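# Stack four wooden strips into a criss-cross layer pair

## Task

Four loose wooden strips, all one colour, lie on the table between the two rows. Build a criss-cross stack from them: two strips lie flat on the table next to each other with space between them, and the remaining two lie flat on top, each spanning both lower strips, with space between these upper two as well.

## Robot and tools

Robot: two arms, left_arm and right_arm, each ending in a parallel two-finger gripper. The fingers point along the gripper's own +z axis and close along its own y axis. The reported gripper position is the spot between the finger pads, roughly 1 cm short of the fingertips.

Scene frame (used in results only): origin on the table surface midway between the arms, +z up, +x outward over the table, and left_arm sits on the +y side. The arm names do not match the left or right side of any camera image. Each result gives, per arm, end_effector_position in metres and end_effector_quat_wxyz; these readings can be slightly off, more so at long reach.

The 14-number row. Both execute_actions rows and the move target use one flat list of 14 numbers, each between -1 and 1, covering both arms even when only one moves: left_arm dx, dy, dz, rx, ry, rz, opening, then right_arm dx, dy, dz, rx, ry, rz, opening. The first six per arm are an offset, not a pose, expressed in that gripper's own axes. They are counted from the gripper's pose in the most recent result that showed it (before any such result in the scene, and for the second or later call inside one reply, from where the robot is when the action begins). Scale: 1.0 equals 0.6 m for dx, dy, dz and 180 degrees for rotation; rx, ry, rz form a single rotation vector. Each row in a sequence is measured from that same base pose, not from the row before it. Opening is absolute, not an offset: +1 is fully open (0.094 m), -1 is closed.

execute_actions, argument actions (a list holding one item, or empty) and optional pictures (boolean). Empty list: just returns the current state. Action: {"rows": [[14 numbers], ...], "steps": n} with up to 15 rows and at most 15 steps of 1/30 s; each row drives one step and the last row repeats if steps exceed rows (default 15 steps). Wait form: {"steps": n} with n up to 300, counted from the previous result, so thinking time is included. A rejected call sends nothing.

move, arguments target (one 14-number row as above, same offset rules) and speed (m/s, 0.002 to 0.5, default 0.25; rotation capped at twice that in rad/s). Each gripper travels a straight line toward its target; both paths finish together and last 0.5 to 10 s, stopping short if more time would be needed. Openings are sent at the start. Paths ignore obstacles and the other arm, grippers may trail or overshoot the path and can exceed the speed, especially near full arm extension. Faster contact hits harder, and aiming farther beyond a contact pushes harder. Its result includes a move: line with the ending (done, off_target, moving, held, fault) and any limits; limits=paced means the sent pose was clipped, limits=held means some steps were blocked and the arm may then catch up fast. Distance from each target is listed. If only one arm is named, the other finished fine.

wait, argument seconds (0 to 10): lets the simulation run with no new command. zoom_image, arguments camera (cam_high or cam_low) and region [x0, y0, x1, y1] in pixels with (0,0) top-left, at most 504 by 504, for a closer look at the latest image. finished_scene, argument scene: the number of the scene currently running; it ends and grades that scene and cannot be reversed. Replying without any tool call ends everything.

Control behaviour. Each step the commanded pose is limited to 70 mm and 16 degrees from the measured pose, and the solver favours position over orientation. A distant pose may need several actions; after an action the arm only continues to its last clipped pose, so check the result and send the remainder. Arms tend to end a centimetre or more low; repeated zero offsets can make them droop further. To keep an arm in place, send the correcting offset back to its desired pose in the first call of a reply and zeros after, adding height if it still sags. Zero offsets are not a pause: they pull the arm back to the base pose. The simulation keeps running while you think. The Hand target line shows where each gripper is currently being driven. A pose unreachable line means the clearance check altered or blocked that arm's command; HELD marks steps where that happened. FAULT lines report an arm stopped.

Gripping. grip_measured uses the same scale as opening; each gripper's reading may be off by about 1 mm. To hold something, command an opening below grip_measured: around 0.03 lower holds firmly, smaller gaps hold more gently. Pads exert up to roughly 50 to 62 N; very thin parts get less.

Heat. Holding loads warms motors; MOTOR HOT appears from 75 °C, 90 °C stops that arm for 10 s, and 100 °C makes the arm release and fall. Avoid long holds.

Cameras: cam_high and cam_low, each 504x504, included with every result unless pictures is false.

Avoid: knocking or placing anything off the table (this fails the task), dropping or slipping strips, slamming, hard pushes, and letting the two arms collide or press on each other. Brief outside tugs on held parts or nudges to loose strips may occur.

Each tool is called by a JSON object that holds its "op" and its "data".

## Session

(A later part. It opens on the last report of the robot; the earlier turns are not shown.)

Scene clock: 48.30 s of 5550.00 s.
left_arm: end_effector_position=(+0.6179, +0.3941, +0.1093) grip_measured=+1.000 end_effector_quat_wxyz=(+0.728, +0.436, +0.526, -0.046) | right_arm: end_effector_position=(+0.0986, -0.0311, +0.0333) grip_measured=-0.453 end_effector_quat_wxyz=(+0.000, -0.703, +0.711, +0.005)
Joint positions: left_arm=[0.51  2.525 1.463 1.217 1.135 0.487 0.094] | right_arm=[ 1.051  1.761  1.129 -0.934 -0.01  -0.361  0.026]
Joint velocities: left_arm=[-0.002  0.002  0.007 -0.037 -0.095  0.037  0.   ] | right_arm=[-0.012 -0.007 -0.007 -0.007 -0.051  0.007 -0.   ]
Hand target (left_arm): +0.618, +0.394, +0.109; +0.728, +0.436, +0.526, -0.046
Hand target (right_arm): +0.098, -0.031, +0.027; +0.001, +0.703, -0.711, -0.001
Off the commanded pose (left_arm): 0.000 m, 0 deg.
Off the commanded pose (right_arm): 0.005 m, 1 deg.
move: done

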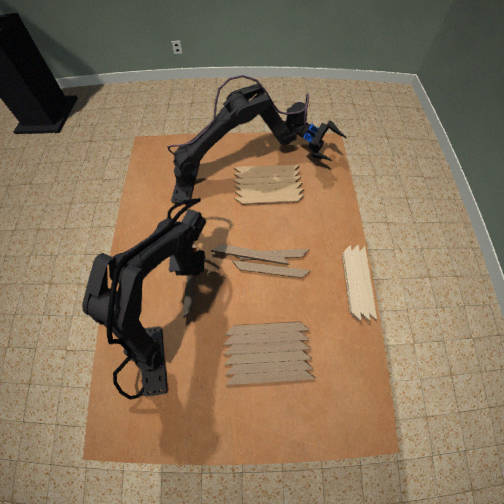

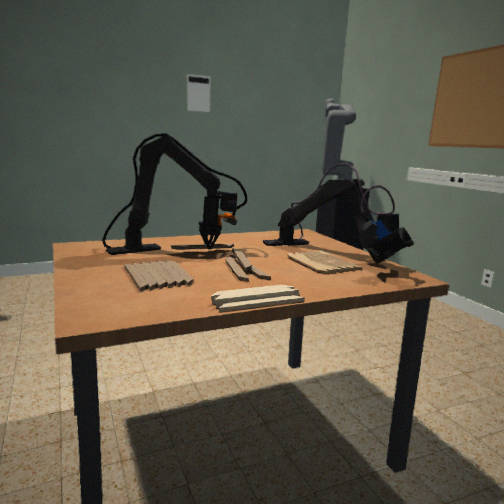

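{"op": "move", "data": {"target": [0,0,0,0,0,0,1,0,0,0.038,0,0,0,-0.5], "speed": 0.03}}

{"op": "move", "data": {"target": [0,0,0,0,0,0,1,0,0,0,0,0,0,-0.05]}}

{"op": "move", "data": {"target": [0,0,0,0,0,0,1,0,0,-0.08,0,0,0,-0.05]}}

{"op": "move", "data": {"target": [0,0,0,0,0,0,1,-0.098,-0.3,0,0,0,0.56,-0.05], "speed": 0.5}}

{"op": "zoom_image", "data": {"camera": "cam_low", "region": [160,210,280,290]}}

Scene clock: 53.97 s of 5550.00 s.
left_arm: end_effector_position=(+0.6179, +0.3941, +0.1093) grip_measured=+1.000 end_effector_quat_wxyz=(+0.728, +0.436, +0.526, -0.046) | right_arm: end_effector_position=(+0.0991, -0.0300, +0.0182) grip_measured=-0.453 end_effector_quat_wxyz=(+0.005, -0.703, +0.712, +0.007)
Joint positions: left_arm=[0.51  2.525 1.463 1.217 1.135 0.487 0.094] | right_arm=[ 1.051  1.78   1.088 -0.863 -0.009 -0.36   0.026]
Joint velocities: left_arm=[ 0.002  0.002  0.002 -0.037  0.037  0.022  0.   ] | right_arm=[ 0.007 -0.017  0.002 -0.022 -0.022  0.007 -0.   ]
Hand target (left_arm): +0.618, +0.394, +0.109; +0.728, +0.436, +0.526, -0.046
Hand target (right_arm): +0.099, -0.031, +0.011; -0.000, +0.703, -0.711, -0.005
Off the commanded pose (left_arm): 0.000 m, 0 deg.
Off the commanded pose (right_arm): 0.008 m, 1 deg.
After step 90, 1.60 s passed at rest.
move: done

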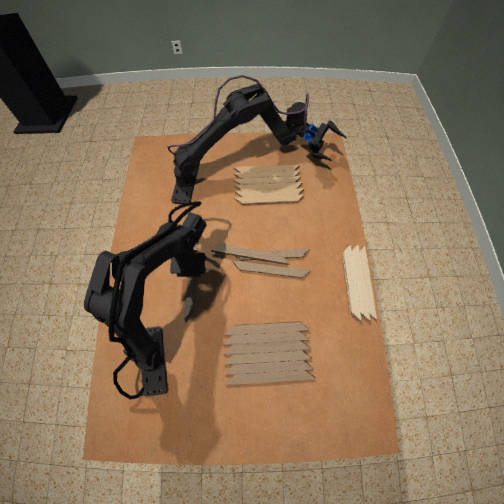

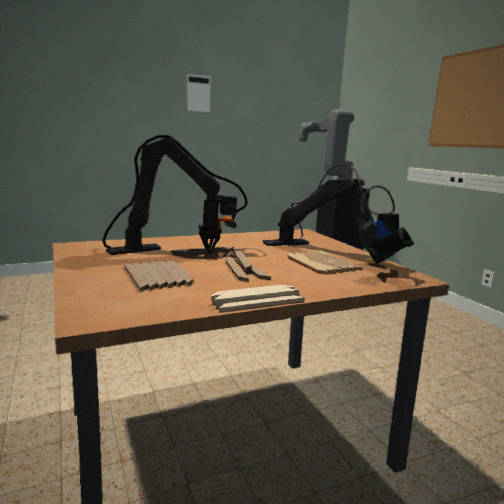

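Scene clock: 54.47 s of 5550.00 s.
left_arm: end_effector_position=(+0.6179, +0.3941, +0.1093) grip_measured=+1.000 end_effector_quat_wxyz=(+0.728, +0.436, +0.526, -0.046) | right_arm: end_effector_position=(+0.0991, -0.0300, +0.0182) grip_measured=-0.053 end_effector_quat_wxyz=(+0.005, -0.703, +0.712, +0.007)
Joint positions: left_arm=[0.51  2.525 1.463 1.217 1.135 0.487 0.094] | right_arm=[ 1.051  1.78   1.088 -0.863 -0.009 -0.36   0.044]
Joint velocities: left_arm=[-0.017 -0.007  0.002 -0.051 -0.066  0.007  0.   ] | right_arm=[-0.007  0.012  0.012 -0.022 -0.007 -0.051 -0.   ]
Hand target (left_arm): +0.618, +0.394, +0.109; +0.728, +0.436, +0.526, -0.046
Hand target (right_arm): +0.099, -0.030, +0.018; -0.005, +0.703, -0.712, -0.007
Off the commanded pose (left_arm): 0.000 m, 0 deg.
Off the commanded pose (right_arm): 0.000 m, 0 deg.
move: done

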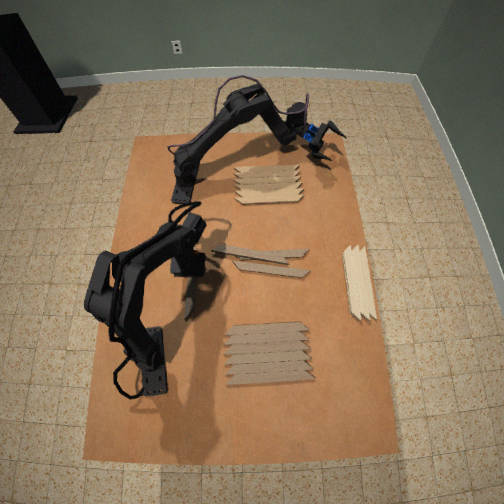

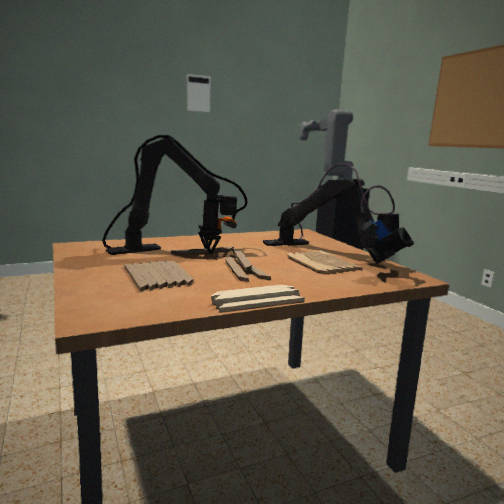

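Scene clock: 55.50 s of 5550.00 s.
left_arm: end_effector_position=(+0.6179, +0.3941, +0.1093) grip_measured=+1.000 end_effector_quat_wxyz=(+0.728, +0.436, +0.526, -0.046) | right_arm: end_effector_position=(+0.0984, -0.0318, +0.0568) grip_measured=-0.053 end_effector_quat_wxyz=(-0.002, -0.703, +0.712, +0.004)
Joint positions: left_arm=[0.51  2.525 1.463 1.217 1.135 0.487 0.094] | right_arm=[ 1.051  1.733  1.196 -1.034 -0.009 -0.36   0.044]
Joint velocities: left_arm=[-0.002  0.017  0.007 -0.081  0.051  0.007  0.   ] | right_arm=[-0.002 -0.002  0.002  0.066 -0.022 -0.022 -0.002]
Hand target (left_arm): +0.618, +0.394, +0.109; +0.728, +0.436, +0.526, -0.046
Hand target (right_arm): +0.099, -0.030, +0.066; -0.005, +0.703, -0.712, -0.007
Off the commanded pose (left_arm): 0.000 m, 0 deg.
Off the commanded pose (right_arm): 0.010 m, 1 deg.
move: done

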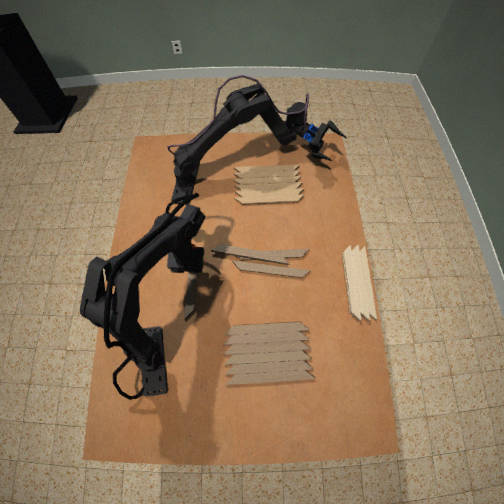

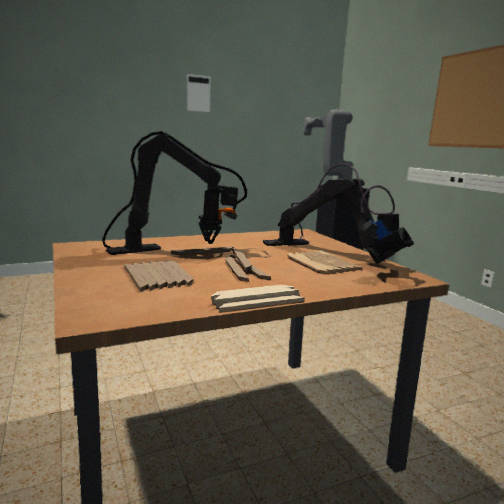

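Scene clock: 58.00 s of 5550.00 s.
left_arm: end_effector_position=(+0.6179, +0.3941, +0.1093) grip_measured=+1.000 end_effector_quat_wxyz=(+0.728, +0.436, +0.526, -0.046) | right_arm: end_effector_position=(+0.2777, +0.0289, +0.0575) grip_measured=-0.053 end_effector_quat_wxyz=(+0.003, +0.093, +0.996, +0.011)
Joint positions: left_arm=[0.51  2.525 1.463 1.217 1.135 0.487 0.094] | right_arm=[ 0.723  2.277  1.983 -1.255 -0.008  1.057  0.044]
Joint velocities: left_arm=[-0.007 -0.017 -0.012 -0.007  0.051  0.022  0.   ] | right_arm=[ 0.002 -0.002 -0.002 -0.037  0.051 -0.007  0.   ]
Hand target (left_arm): +0.618, +0.394, +0.109; +0.728, +0.436, +0.526, -0.046
Hand target (right_arm): +0.281, +0.026, +0.055; +0.003, +0.100, +0.995, +0.000
Off the commanded pose (left_arm): 0.000 m, 0 deg.
Off the commanded pose (right_arm): 0.005 m, 2 deg.
move: done

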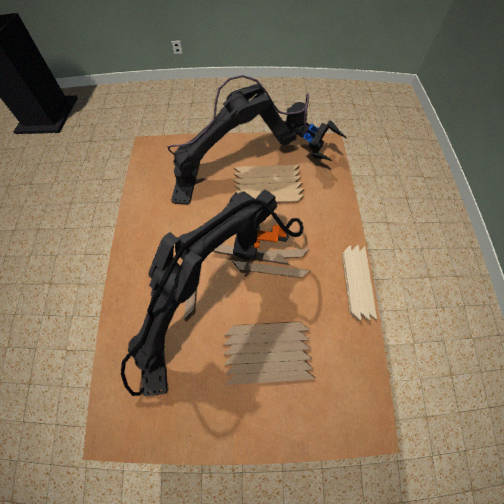

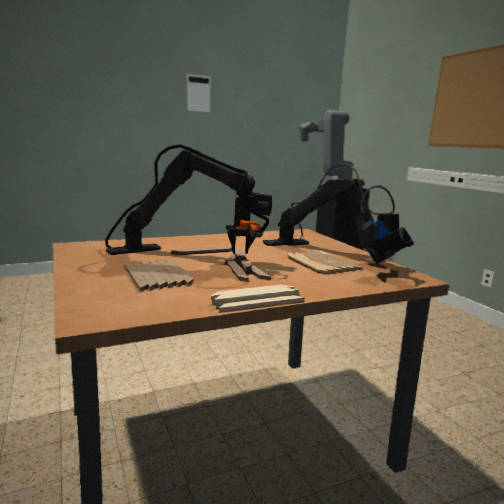

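Region (160, 210, 280, 290) of cam_low's 504x504 image, scaled by 4.200, with more detail than that image has.

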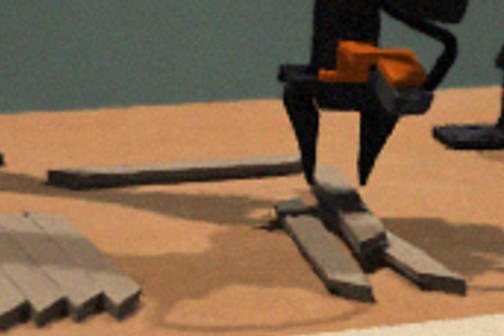

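{"op": "move", "data": {"target": [0,0,0,0,0,0,1,0,0.01,0.045,0,0,0,0], "speed": 0.04}}

{"op": "move", "data": {"target": [0,0,0,0,0,0,1,0,0,0,0,0,0,-0.5]}}

{"op": "zoom_image", "data": {"camera": "cam_low", "region": [200,230,280,290]}}

Scene clock: 61.93 s of 5550.00 s.
left_arm: end_effector_position=(+0.6179, +0.3941, +0.1093) grip_measured=+1.000 end_effector_quat_wxyz=(+0.728, +0.436, +0.526, -0.046) | right_arm: end_effector_position=(+0.2815, +0.0334, +0.0402) grip_measured=-0.003 end_effector_quat_wxyz=(+0.006, +0.095, +0.995, +0.016)
Joint positions: left_arm=[0.51  2.525 1.463 1.217 1.135 0.487 0.094] | right_arm=[ 0.723  2.298  1.949 -1.188 -0.008  1.059  0.047]
Joint velocities: left_arm=[ 0.002 -0.002 -0.012 -0.037 -0.022 -0.051  0.   ] | right_arm=[ 0.012  0.012  0.007  0.022  0.066 -0.007  0.   ]
Hand target (left_arm): +0.618, +0.394, +0.109; +0.728, +0.436, +0.526, -0.046
Hand target (right_arm): +0.279, +0.035, +0.031; +0.003, +0.093, +0.996, +0.011
Off the commanded pose (left_arm): 0.000 m, 0 deg.
Off the commanded pose (right_arm): 0.010 m, 1 deg.
move: done

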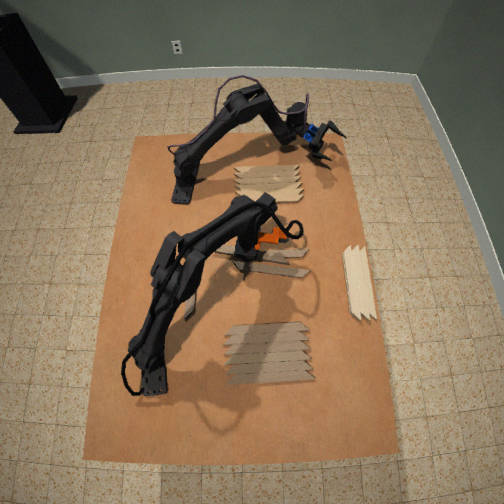

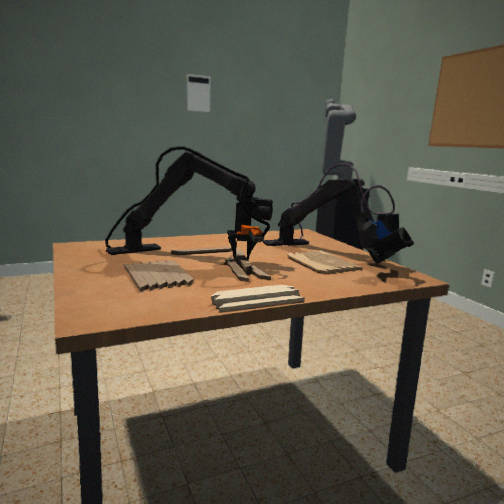

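Scene clock: 62.43 s of 5550.00 s.
left_arm: end_effector_position=(+0.6179, +0.3941, +0.1093) grip_measured=+1.000 end_effector_quat_wxyz=(+0.728, +0.436, +0.526, -0.046) | right_arm: end_effector_position=(+0.2816, +0.0335, +0.0402) grip_measured=-0.466 end_effector_quat_wxyz=(+0.006, +0.095, +0.995, +0.016)
Joint positions: left_arm=[0.51  2.525 1.463 1.217 1.135 0.487 0.094] | right_arm=[ 0.723  2.298  1.949 -1.188 -0.008  1.059  0.025]
Joint velocities: left_arm=[ 0.002  0.012  0.007  0.095  0.007 -0.066  0.   ] | right_arm=[ 0.007 -0.022 -0.012  0.051 -0.022 -0.007 -0.   ]
Hand target (left_arm): +0.618, +0.394, +0.109; +0.728, +0.436, +0.526, -0.046
Hand target (right_arm): +0.282, +0.033, +0.040; +0.007, +0.094, +0.995, +0.016
Off the commanded pose (left_arm): 0.000 m, 0 deg.
Off the commanded pose (right_arm): 0.000 m, 0 deg.
move: done

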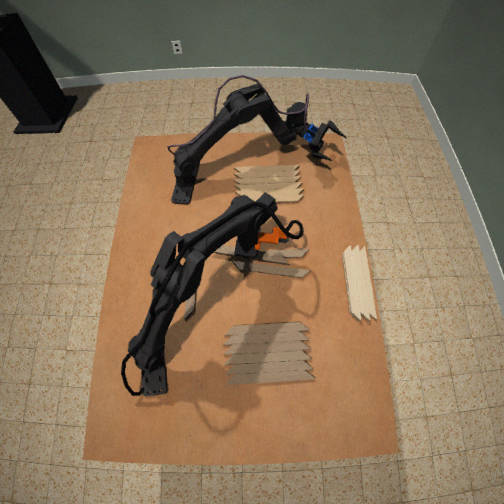

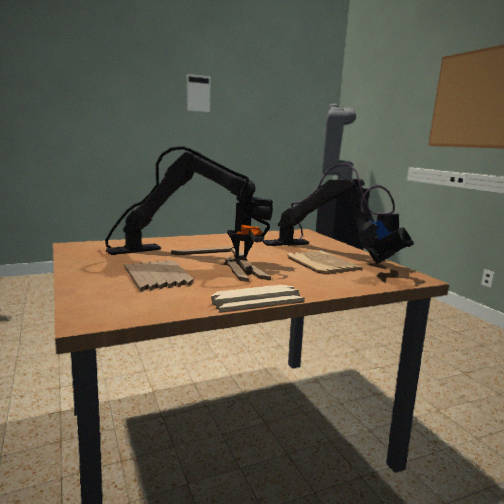

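Region (200, 230, 280, 290) of cam_low's 504x504 image, scaled by 6.300, with more detail than that image has; it fills the top 378 rows of this view, and the rest is white.

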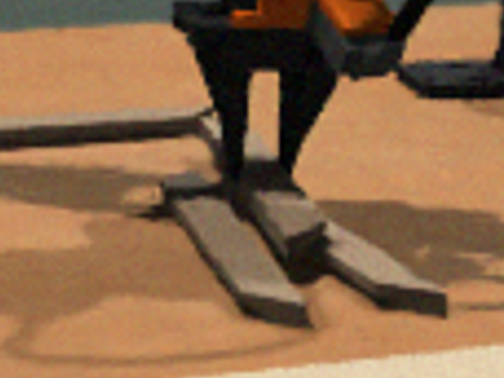

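{"op": "move", "data": {"target": [0,0,0,0,0,0,1,0,0,0.025,0,0,0,-0.33], "speed": 0.02}}

{"op": "move", "data": {"target": [0,0,0,0,0,0,1,0,0,0,0,0,0,-0.5]}}

{"op": "move", "data": {"target": [0,0,0,0,0,0,1,0,0,-0.07,0.01,0.004,0,-0.5], "speed": 0.15}}

{"op": "move", "data": {"target": [0,0,0,0,0,0,1,0.132,-0.168,0,0,0,-0.565,-0.5], "speed": 0.4}}

Scene clock: 66.73 s of 5550.00 s.
left_arm: end_effector_position=(+0.6179, +0.3941, +0.1093) grip_measured=+1.000 end_effector_quat_wxyz=(+0.728, +0.436, +0.526, -0.046) | right_arm: end_effector_position=(+0.2811, +0.0329, +0.0340) grip_measured=-0.333 end_effector_quat_wxyz=(+0.006, +0.095, +0.995, +0.016)
Joint positions: left_arm=[0.51  2.525 1.463 1.217 1.135 0.487 0.094] | right_arm=[ 0.723  2.298  1.924 -1.163 -0.008  1.059  0.031]
Joint velocities: left_arm=[-0.002 -0.012  0.012  0.007  0.081 -0.007  0.   ] | right_arm=[ 0.012  0.007 -0.002  0.051 -0.022  0.022  0.001]
Hand target (left_arm): +0.618, +0.394, +0.109; +0.728, +0.436, +0.526, -0.046
Hand target (right_arm): +0.282, +0.034, +0.025; +0.006, +0.095, +0.995, +0.016
Off the commanded pose (left_arm): 0.000 m, 0 deg.
Off the commanded pose (right_arm): 0.009 m, 0 deg.
After step 90, 0.33 s passed at rest.
move: done

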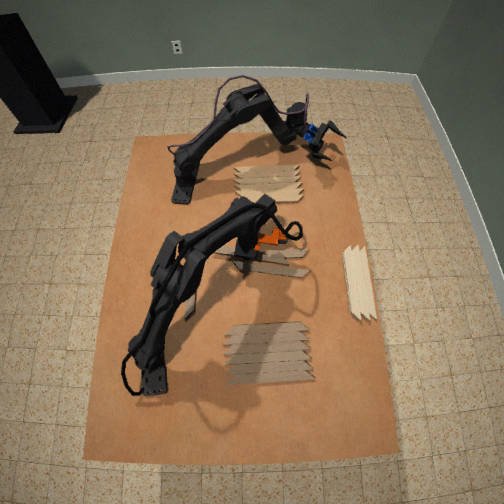

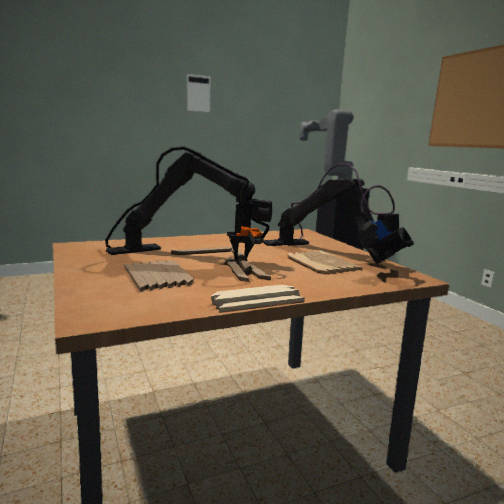

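Scene clock: 67.23 s of 5550.00 s.
left_arm: end_effector_position=(+0.6179, +0.3941, +0.1093) grip_measured=+1.000 end_effector_quat_wxyz=(+0.728, +0.436, +0.526, -0.046) | right_arm: end_effector_position=(+0.2814, +0.0333, +0.0340) grip_measured=-0.458 end_effector_quat_wxyz=(+0.007, +0.095, +0.995, +0.017)
Joint positions: left_arm=[0.51  2.525 1.463 1.217 1.135 0.487 0.094] | right_arm=[ 0.723  2.298  1.924 -1.161 -0.008  1.059  0.025]
Joint velocities: left_arm=[ 0.012 -0.022 -0.012  0.007  0.007  0.022  0.   ] | right_arm=[ 0.017  0.002  0.002 -0.022  0.007  0.037 -0.   ]
Hand target (left_arm): +0.618, +0.394, +0.109; +0.728, +0.436, +0.526, -0.046
Hand target (right_arm): +0.281, +0.033, +0.034; +0.006, +0.095, +0.995, +0.016
Off the commanded pose (left_arm): 0.000 m, 0 deg.
Off the commanded pose (right_arm): 0.000 m, 0 deg.
move: done

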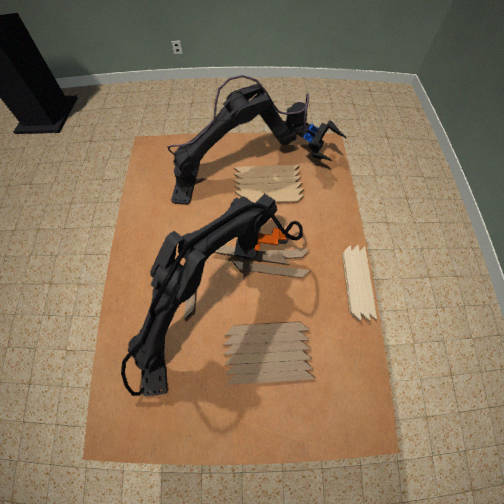

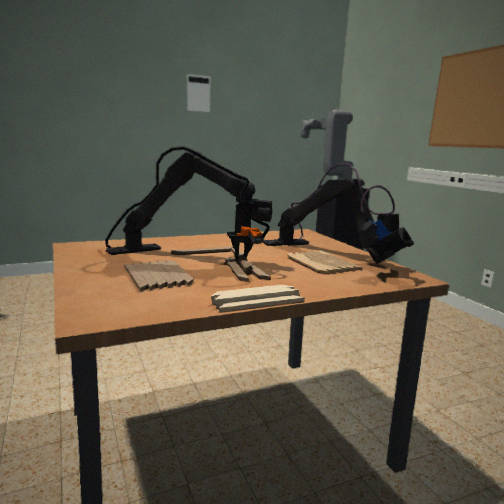

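Scene clock: 68.37 s of 5550.00 s.
left_arm: end_effector_position=(+0.6179, +0.3941, +0.1093) grip_measured=+1.000 end_effector_quat_wxyz=(+0.728, +0.436, +0.526, -0.046) | right_arm: end_effector_position=(+0.2809, +0.0327, +0.0758) grip_measured=-0.458 end_effector_quat_wxyz=(+0.001, +0.095, +0.995, +0.008)
Joint positions: left_arm=[0.51  2.525 1.463 1.217 1.135 0.487 0.094] | right_arm=[ 0.723  2.312  2.114 -1.36  -0.008  1.059  0.025]
Joint velocities: left_arm=[-0.002 -0.002  0.012 -0.022  0.007 -0.037  0.   ] | right_arm=[ 0.002 -0.007 -0.022  0.022  0.066  0.007 -0.   ]
Hand target (left_arm): +0.618, +0.394, +0.109; +0.728, +0.436, +0.526, -0.046
Hand target (right_arm): +0.281, +0.033, +0.076; -0.000, +0.095, +0.996, +0.002
Off the commanded pose (left_arm): 0.000 m, 0 deg.
Off the commanded pose (right_arm): 0.001 m, 1 deg.
move: done

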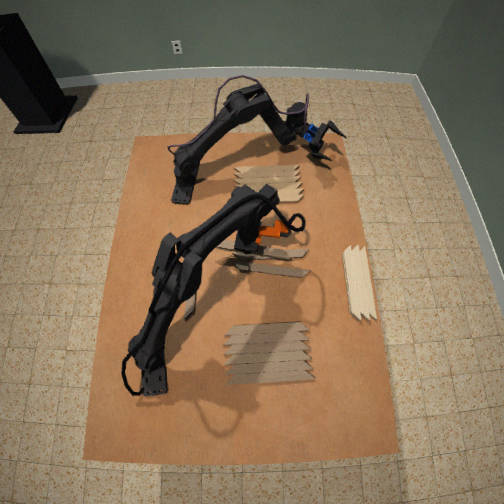

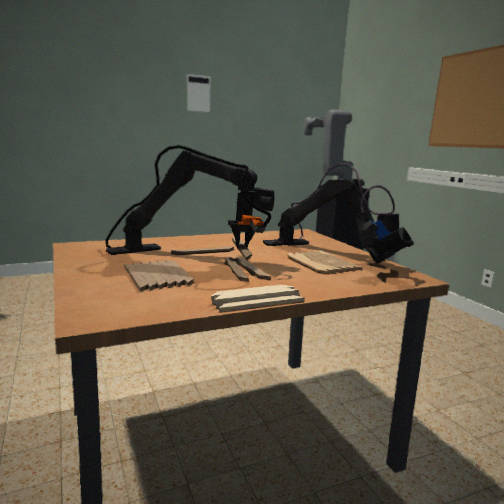

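Scene clock: 71.27 s of 5550.00 s.
left_arm: end_effector_position=(+0.6179, +0.3941, +0.1093) grip_measured=+1.000 end_effector_quat_wxyz=(+0.728, +0.436, +0.526, -0.046) | right_arm: end_effector_position=(+0.1862, -0.0543, +0.0714) grip_measured=-0.458 end_effector_quat_wxyz=(-0.010, -0.707, +0.707, +0.003)
Joint positions: left_arm=[0.51  2.525 1.463 1.217 1.135 0.487 0.094] | right_arm=[ 0.773  1.82   1.361 -1.131 -0.008 -0.65   0.025]
Joint velocities: left_arm=[-0.007  0.007 -0.012 -0.081  0.066 -0.022  0.   ] | right_arm=[-0.012  0.022 -0.007 -0.007 -0.066 -0.066  0.   ]
Hand target (left_arm): +0.618, +0.394, +0.109; +0.728, +0.436, +0.526, -0.046
Hand target (right_arm): +0.185, -0.052, +0.077; -0.006, +0.712, -0.702, -0.005
Off the commanded pose (left_arm): 0.000 m, 0 deg.
Off the commanded pose (right_arm): 0.004 m, 2 deg.
move: done

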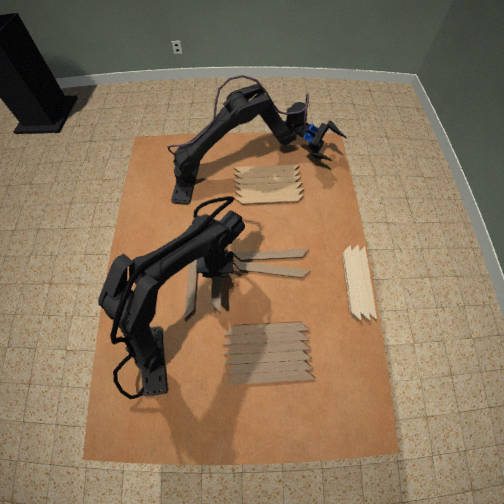

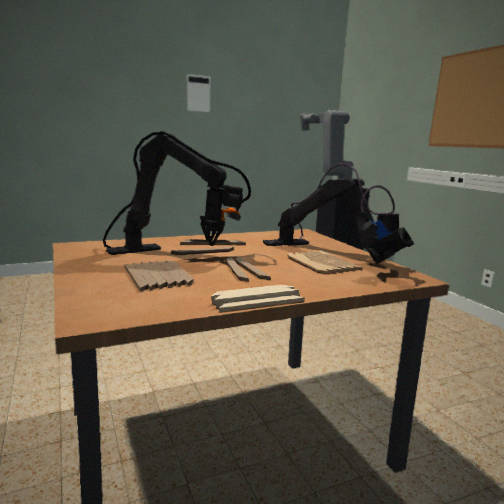

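Next C at about (.345, -.012).

{"op": "move", "data": {"target": [0,0,0,0,0,0,1,0,0,0.1,0,0,0,-0.5], "speed": 0.05}}

{"op": "move", "data": {"target": [0,0,0,0,0,0,1,0,0,0,0,0,0,-0.05]}}

{"op": "move", "data": {"target": [0,0,0,0,0,0,1,0,0,-0.075,0,0,0,-0.05]}}

{"op": "move", "data": {"target": [0,0,0,0,0,0,1,-0.072,-0.27,0,0,0,0.555,-0.05], "speed": 0.5}}

{"op": "zoom_image", "data": {"camera": "cam_low", "region": [160,210,280,290]}}

Scene clock: 77.03 s of 5550.00 s.
left_arm: end_effector_position=(+0.6179, +0.3941, +0.1093) grip_measured=+1.000 end_effector_quat_wxyz=(+0.728, +0.436, +0.526, -0.046) | right_arm: end_effector_position=(+0.1866, -0.0537, +0.0213) grip_measured=-0.458 end_effector_quat_wxyz=(-0.001, -0.708, +0.706, +0.004)
Joint positions: left_arm=[0.51  2.525 1.463 1.217 1.135 0.487 0.094] | right_arm=[ 0.773  1.865  1.211 -0.917 -0.008 -0.653  0.025]
Joint velocities: left_arm=[ 0.002 -0.002 -0.002 -0.037 -0.022  0.051  0.   ] | right_arm=[-0.017  0.002 -0.007 -0.037 -0.051  0.007  0.   ]
Hand target (left_arm): +0.618, +0.394, +0.109; +0.728, +0.436, +0.526, -0.046
Hand target (right_arm): +0.185, -0.056, +0.012; +0.010, +0.707, -0.707, -0.002
Off the commanded pose (left_arm): 0.000 m, 0 deg.
Off the commanded pose (right_arm): 0.010 m, 1 deg.
After step 90, 1.10 s passed at rest.
move: done

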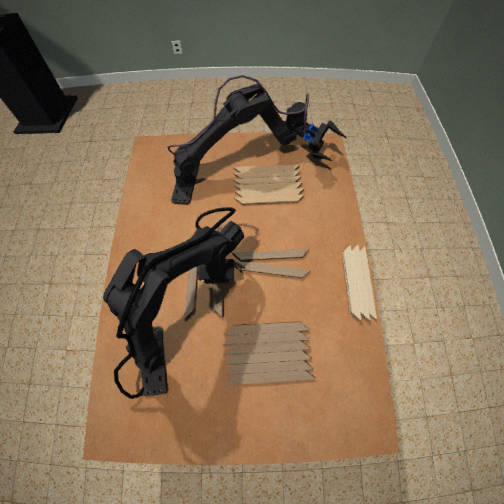

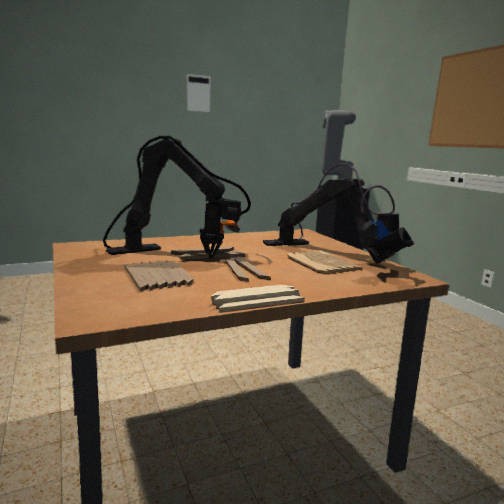

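Scene clock: 77.53 s of 5550.00 s.
left_arm: end_effector_position=(+0.6179, +0.3941, +0.1093) grip_measured=+1.000 end_effector_quat_wxyz=(+0.728, +0.436, +0.526, -0.046) | right_arm: end_effector_position=(+0.1867, -0.0536, +0.0213) grip_measured=-0.053 end_effector_quat_wxyz=(-0.001, -0.708, +0.706, +0.004)
Joint positions: left_arm=[0.51  2.525 1.463 1.217 1.135 0.487 0.094] | right_arm=[ 0.773  1.865  1.211 -0.917 -0.008 -0.653  0.044]
Joint velocities: left_arm=[-0.002  0.002 -0.012 -0.007 -0.037 -0.037  0.   ] | right_arm=[ 0.007 -0.002 -0.012  0.022 -0.11  -0.081  0.   ]
Hand target (left_arm): +0.618, +0.394, +0.109; +0.728, +0.436, +0.526, -0.046
Hand target (right_arm): +0.187, -0.054, +0.021; +0.001, +0.708, -0.706, -0.004
Off the commanded pose (left_arm): 0.000 m, 0 deg.
Off the commanded pose (right_arm): 0.000 m, 0 deg.
move: done

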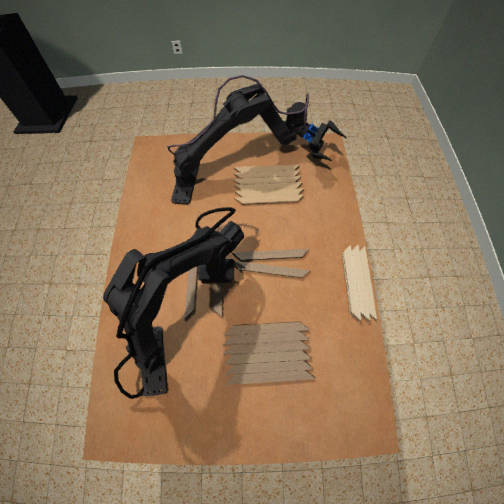

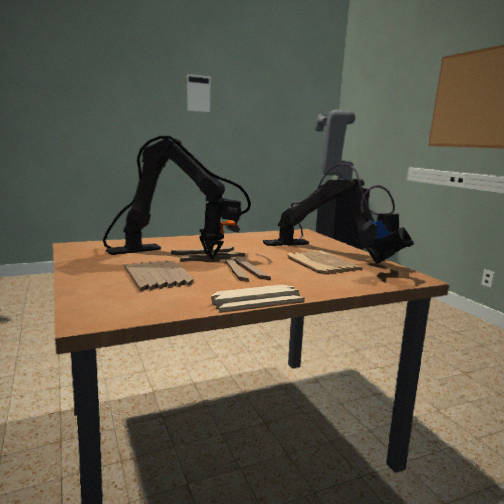

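Scene clock: 78.53 s of 5550.00 s.
left_arm: end_effector_position=(+0.6179, +0.3941, +0.1093) grip_measured=+1.000 end_effector_quat_wxyz=(+0.728, +0.436, +0.526, -0.046) | right_arm: end_effector_position=(+0.1861, -0.0544, +0.0564) grip_measured=-0.053 end_effector_quat_wxyz=(-0.008, -0.708, +0.706, +0.003)
Joint positions: left_arm=[0.51  2.525 1.463 1.217 1.135 0.487 0.094] | right_arm=[ 0.773  1.83   1.313 -1.069 -0.008 -0.653  0.044]
Joint velocities: left_arm=[-0.002 -0.002 -0.007  0.037 -0.066 -0.022  0.   ] | right_arm=[-0.012 -0.007  0.002 -0.022 -0.051 -0.066  0.001]
Hand target (left_arm): +0.618, +0.394, +0.109; +0.728, +0.436, +0.526, -0.046
Hand target (right_arm): +0.187, -0.053, +0.066; +0.001, +0.708, -0.706, -0.004
Off the commanded pose (left_arm): 0.000 m, 0 deg.
Off the commanded pose (right_arm): 0.010 m, 1 deg.
move: done

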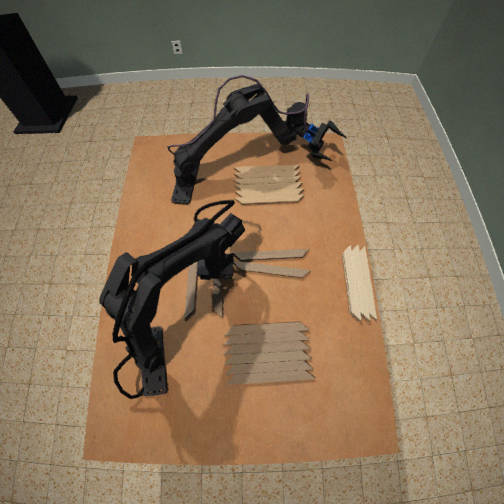

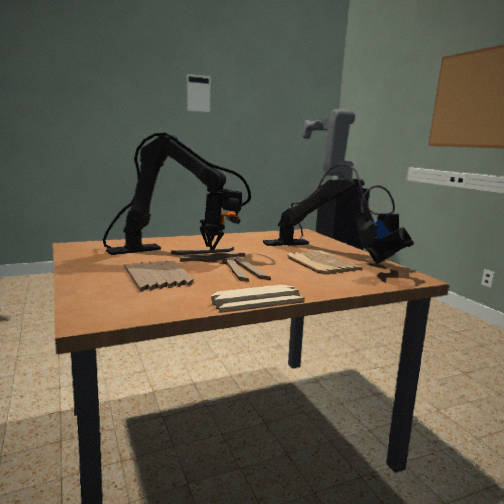

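Scene clock: 81.10 s of 5550.00 s.
left_arm: end_effector_position=(+0.6179, +0.3941, +0.1093) grip_measured=+1.000 end_effector_quat_wxyz=(+0.728, +0.436, +0.526, -0.046) | right_arm: end_effector_position=(+0.3459, -0.0062, +0.0547) grip_measured=-0.053 end_effector_quat_wxyz=(-0.001, +0.078, +0.997, +0.004)
Joint positions: left_arm=[0.51  2.525 1.463 1.217 1.135 0.487 0.094] | right_arm=[ 0.564  2.42   2.219 -1.366 -0.007  0.868  0.044]
Joint velocities: left_arm=[-0.002  0.002 -0.002  0.007 -0.022  0.022  0.   ] | right_arm=[-0.002  0.007  0.002 -0.051 -0.051 -0.022  0.   ]
Hand target (left_arm): +0.618, +0.394, +0.109; +0.728, +0.436, +0.526, -0.046
Hand target (right_arm): +0.348, -0.010, +0.052; -0.003, +0.085, +0.996, -0.006
Off the commanded pose (left_arm): 0.000 m, 0 deg.
Off the commanded pose (right_arm): 0.005 m, 2 deg.
move: done

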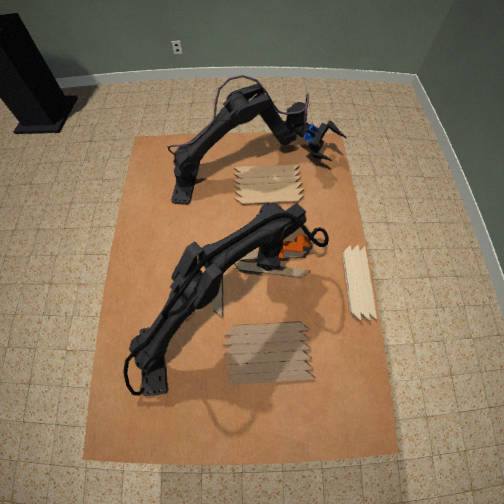

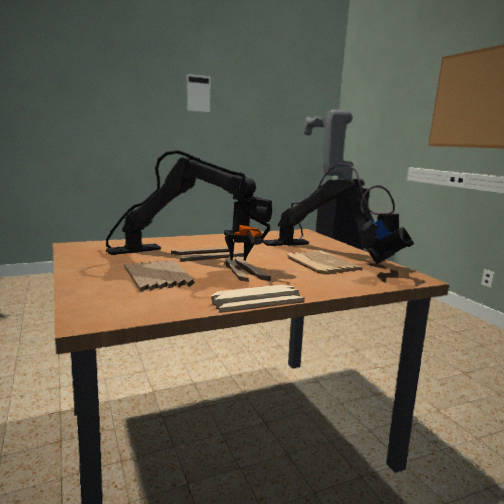

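Region (160, 210, 280, 290) of cam_low's 504x504 image, scaled by 4.200, with more detail than that image has.

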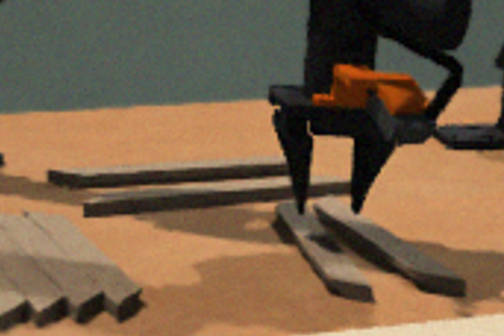

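{"op": "move", "data": {"target": [0,0,0,0,0,0,1,0,-0.014,0.07,0,0,0,-0.1], "speed": 0.04}}

{"op": "move", "data": {"target": [0,0,0,0,0,0,1,0,0,0,0,0,0,-0.5]}}

{"op": "zoom_image", "data": {"camera": "cam_low", "region": [200,230,280,290]}}

Scene clock: 84.20 s of 5550.00 s.
left_arm: end_effector_position=(+0.6179, +0.3941, +0.1093) grip_measured=+1.000 end_effector_quat_wxyz=(+0.728, +0.436, +0.526, -0.046) | right_arm: end_effector_position=(+0.3399, -0.0123, +0.0230) grip_measured=-0.097 end_effector_quat_wxyz=(-0.004, +0.076, +0.997, +0.002)
Joint positions: left_arm=[0.51  2.525 1.463 1.217 1.135 0.487 0.094] | right_arm=[ 0.562  2.39   2.04  -1.224 -0.007  0.861  0.042]
Joint velocities: left_arm=[-0.002 -0.007  0.002 -0.051  0.022 -0.037  0.   ] | right_arm=[-0.022 -0.007 -0.002 -0.007  0.022 -0.051 -0.   ]
Hand target (left_arm): +0.618, +0.394, +0.109; +0.728, +0.436, +0.526, -0.046
Hand target (right_arm): +0.344, -0.015, +0.013; -0.001, +0.078, +0.997, +0.003
Off the commanded pose (left_arm): 0.000 m, 0 deg.
Off the commanded pose (right_arm): 0.011 m, 1 deg.
move: off_target (right_arm)

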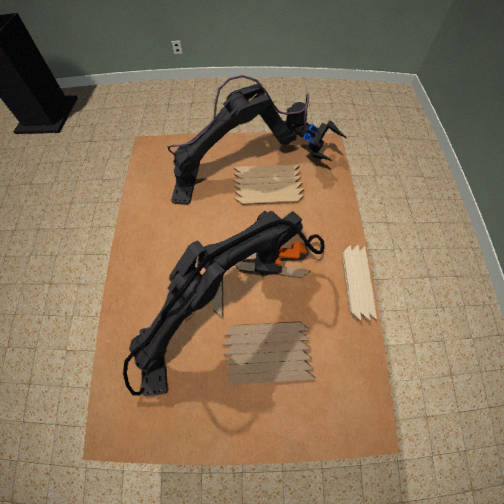

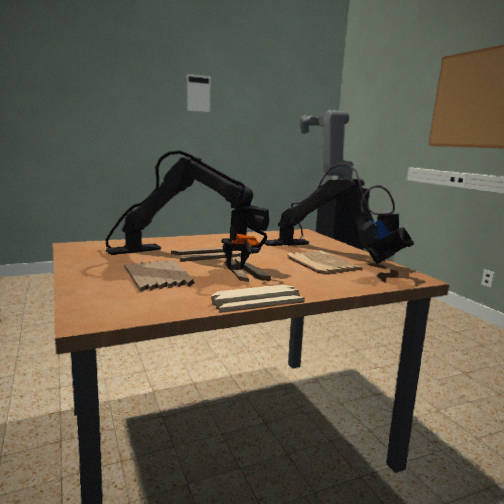

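Scene clock: 84.70 s of 5550.00 s.
left_arm: end_effector_position=(+0.6179, +0.3941, +0.1093) grip_measured=+1.000 end_effector_quat_wxyz=(+0.728, +0.436, +0.526, -0.046) | right_arm: end_effector_position=(+0.3400, -0.0114, +0.0232) grip_measured=-0.465 end_effector_quat_wxyz=(-0.004, +0.076, +0.997, +0.004)
Joint positions: left_arm=[0.51  2.525 1.463 1.217 1.135 0.487 0.094] | right_arm=[ 0.562  2.389  2.04  -1.222 -0.012  0.861  0.025]
Joint velocities: left_arm=[ 0.007 -0.002 -0.002 -0.051  0.037 -0.007  0.   ] | right_arm=[-0.012 -0.017 -0.007 -0.007  0.007 -0.051 -0.   ]
Hand target (left_arm): +0.618, +0.394, +0.109; +0.728, +0.436, +0.526, -0.046
Hand target (right_arm): +0.340, -0.012, +0.023; -0.004, +0.076, +0.997, +0.002
Off the commanded pose (left_arm): 0.000 m, 0 deg.
Off the commanded pose (right_arm): 0.001 m, 0 deg.
move: done

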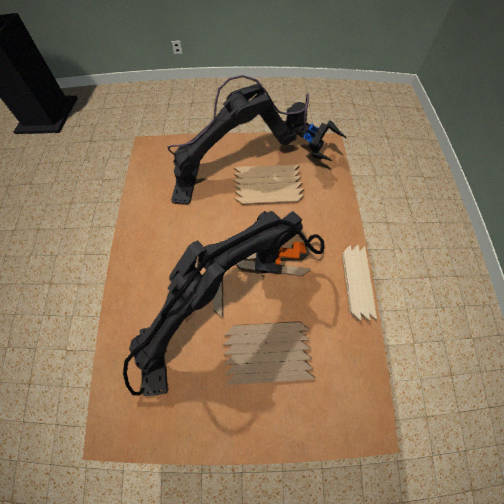

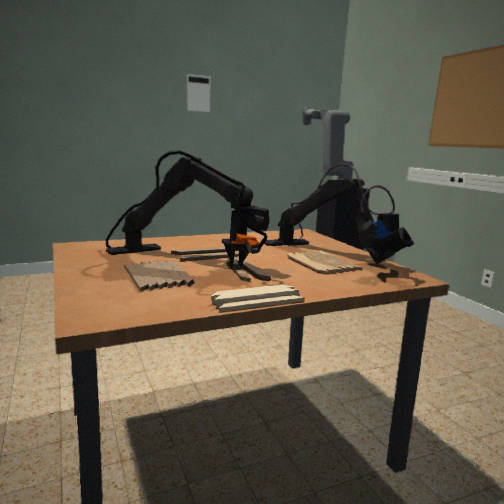

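Region (200, 230, 280, 290) of cam_low's 504x504 image, scaled by 6.300, with more detail than that image has; it fills the top 378 rows of this view, and the rest is white.

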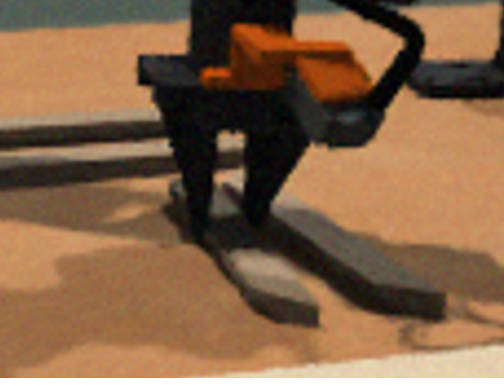

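{"op": "move", "data": {"target": [0,0,0,0,0,0,1,0,0,-0.08,0,0,0,-0.5], "speed": 0.15}}

{"op": "move", "data": {"target": [0,0,0,0,0,0,1,0.307,-0.197,0,0,0,-0.05,-0.5]}}

Scene clock: 87.70 s of 5550.00 s.
left_arm: end_effector_position=(+0.6179, +0.3941, +0.1093) grip_measured=+1.000 end_effector_quat_wxyz=(+0.728, +0.436, +0.526, -0.046) | right_arm: end_effector_position=(+0.3401, -0.0114, +0.0649) grip_measured=-0.465 end_effector_quat_wxyz=(-0.006, +0.076, +0.997, +0.003)
Joint positions: left_arm=[0.51  2.525 1.463 1.217 1.135 0.487 0.094] | right_arm=[ 0.562  2.389  2.206 -1.392 -0.012  0.861  0.025]
Joint velocities: left_arm=[-0.002  0.002 -0.007 -0.022 -0.095 -0.022  0.   ] | right_arm=[ 0.012 -0.017 -0.012  0.066 -0.037  0.022  0.   ]
Hand target (left_arm): +0.618, +0.394, +0.109; +0.728, +0.436, +0.526, -0.046
Hand target (right_arm): +0.340, -0.011, +0.071; -0.004, +0.076, +0.997, +0.004
Off the commanded pose (left_arm): 0.000 m, 0 deg.
Off the commanded pose (right_arm): 0.006 m, 0 deg.
move: done

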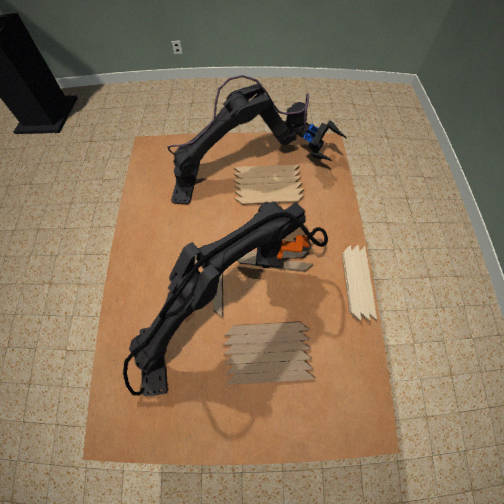

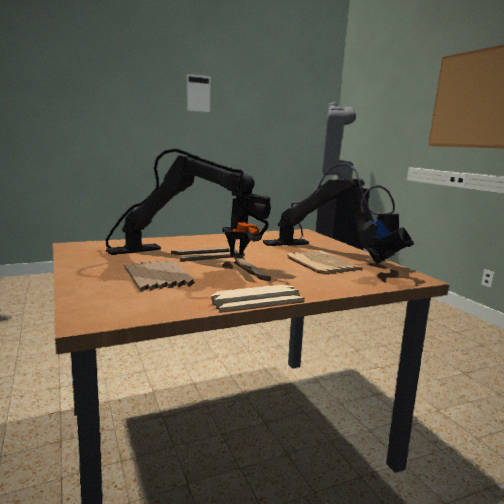

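Scene clock: 89.17 s of 5550.00 s.
left_arm: end_effector_position=(+0.6179, +0.3941, +0.1093) grip_measured=+1.000 end_effector_quat_wxyz=(+0.728, +0.436, +0.526, -0.046) | right_arm: end_effector_position=(+0.1407, -0.1031, +0.0689) grip_measured=-0.465 end_effector_quat_wxyz=(-0.018, -0.004, +1.000, -0.006)
Joint positions: left_arm=[0.51  2.525 1.463 1.217 1.135 0.487 0.094] | right_arm=[ 0.789  1.587  1.085 -1.099 -0.021  0.926  0.025]
Joint velocities: left_arm=[ 0.002  0.002  0.002 -0.037  0.022 -0.081  0.   ] | right_arm=[-0.007 -0.007  0.007  0.007  0.037 -0.007 -0.   ]
Hand target (left_arm): +0.618, +0.394, +0.109; +0.728, +0.436, +0.526, -0.046
Hand target (right_arm): +0.140, -0.101, +0.071; -0.010, -0.003, +1.000, +0.005
Off the commanded pose (left_arm): 0.000 m, 0 deg.
Off the commanded pose (right_arm): 0.004 m, 2 deg.
move: done

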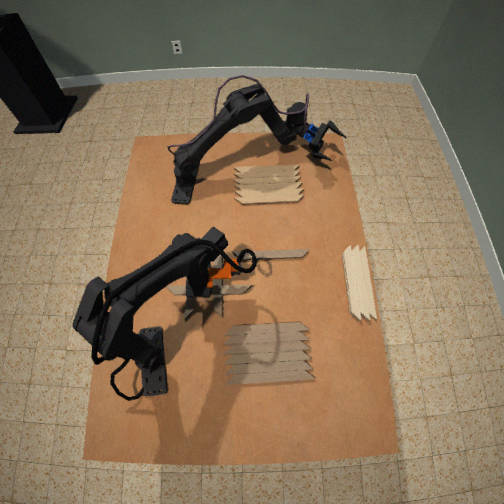

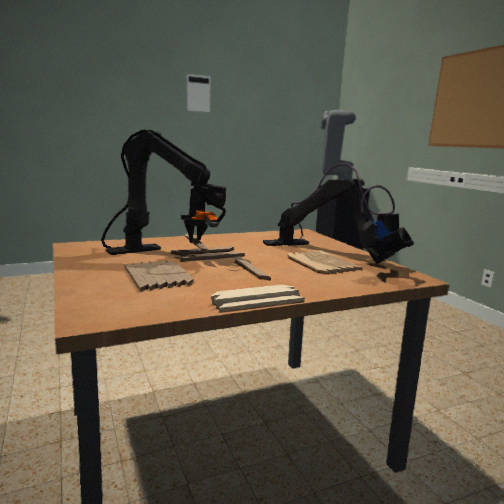

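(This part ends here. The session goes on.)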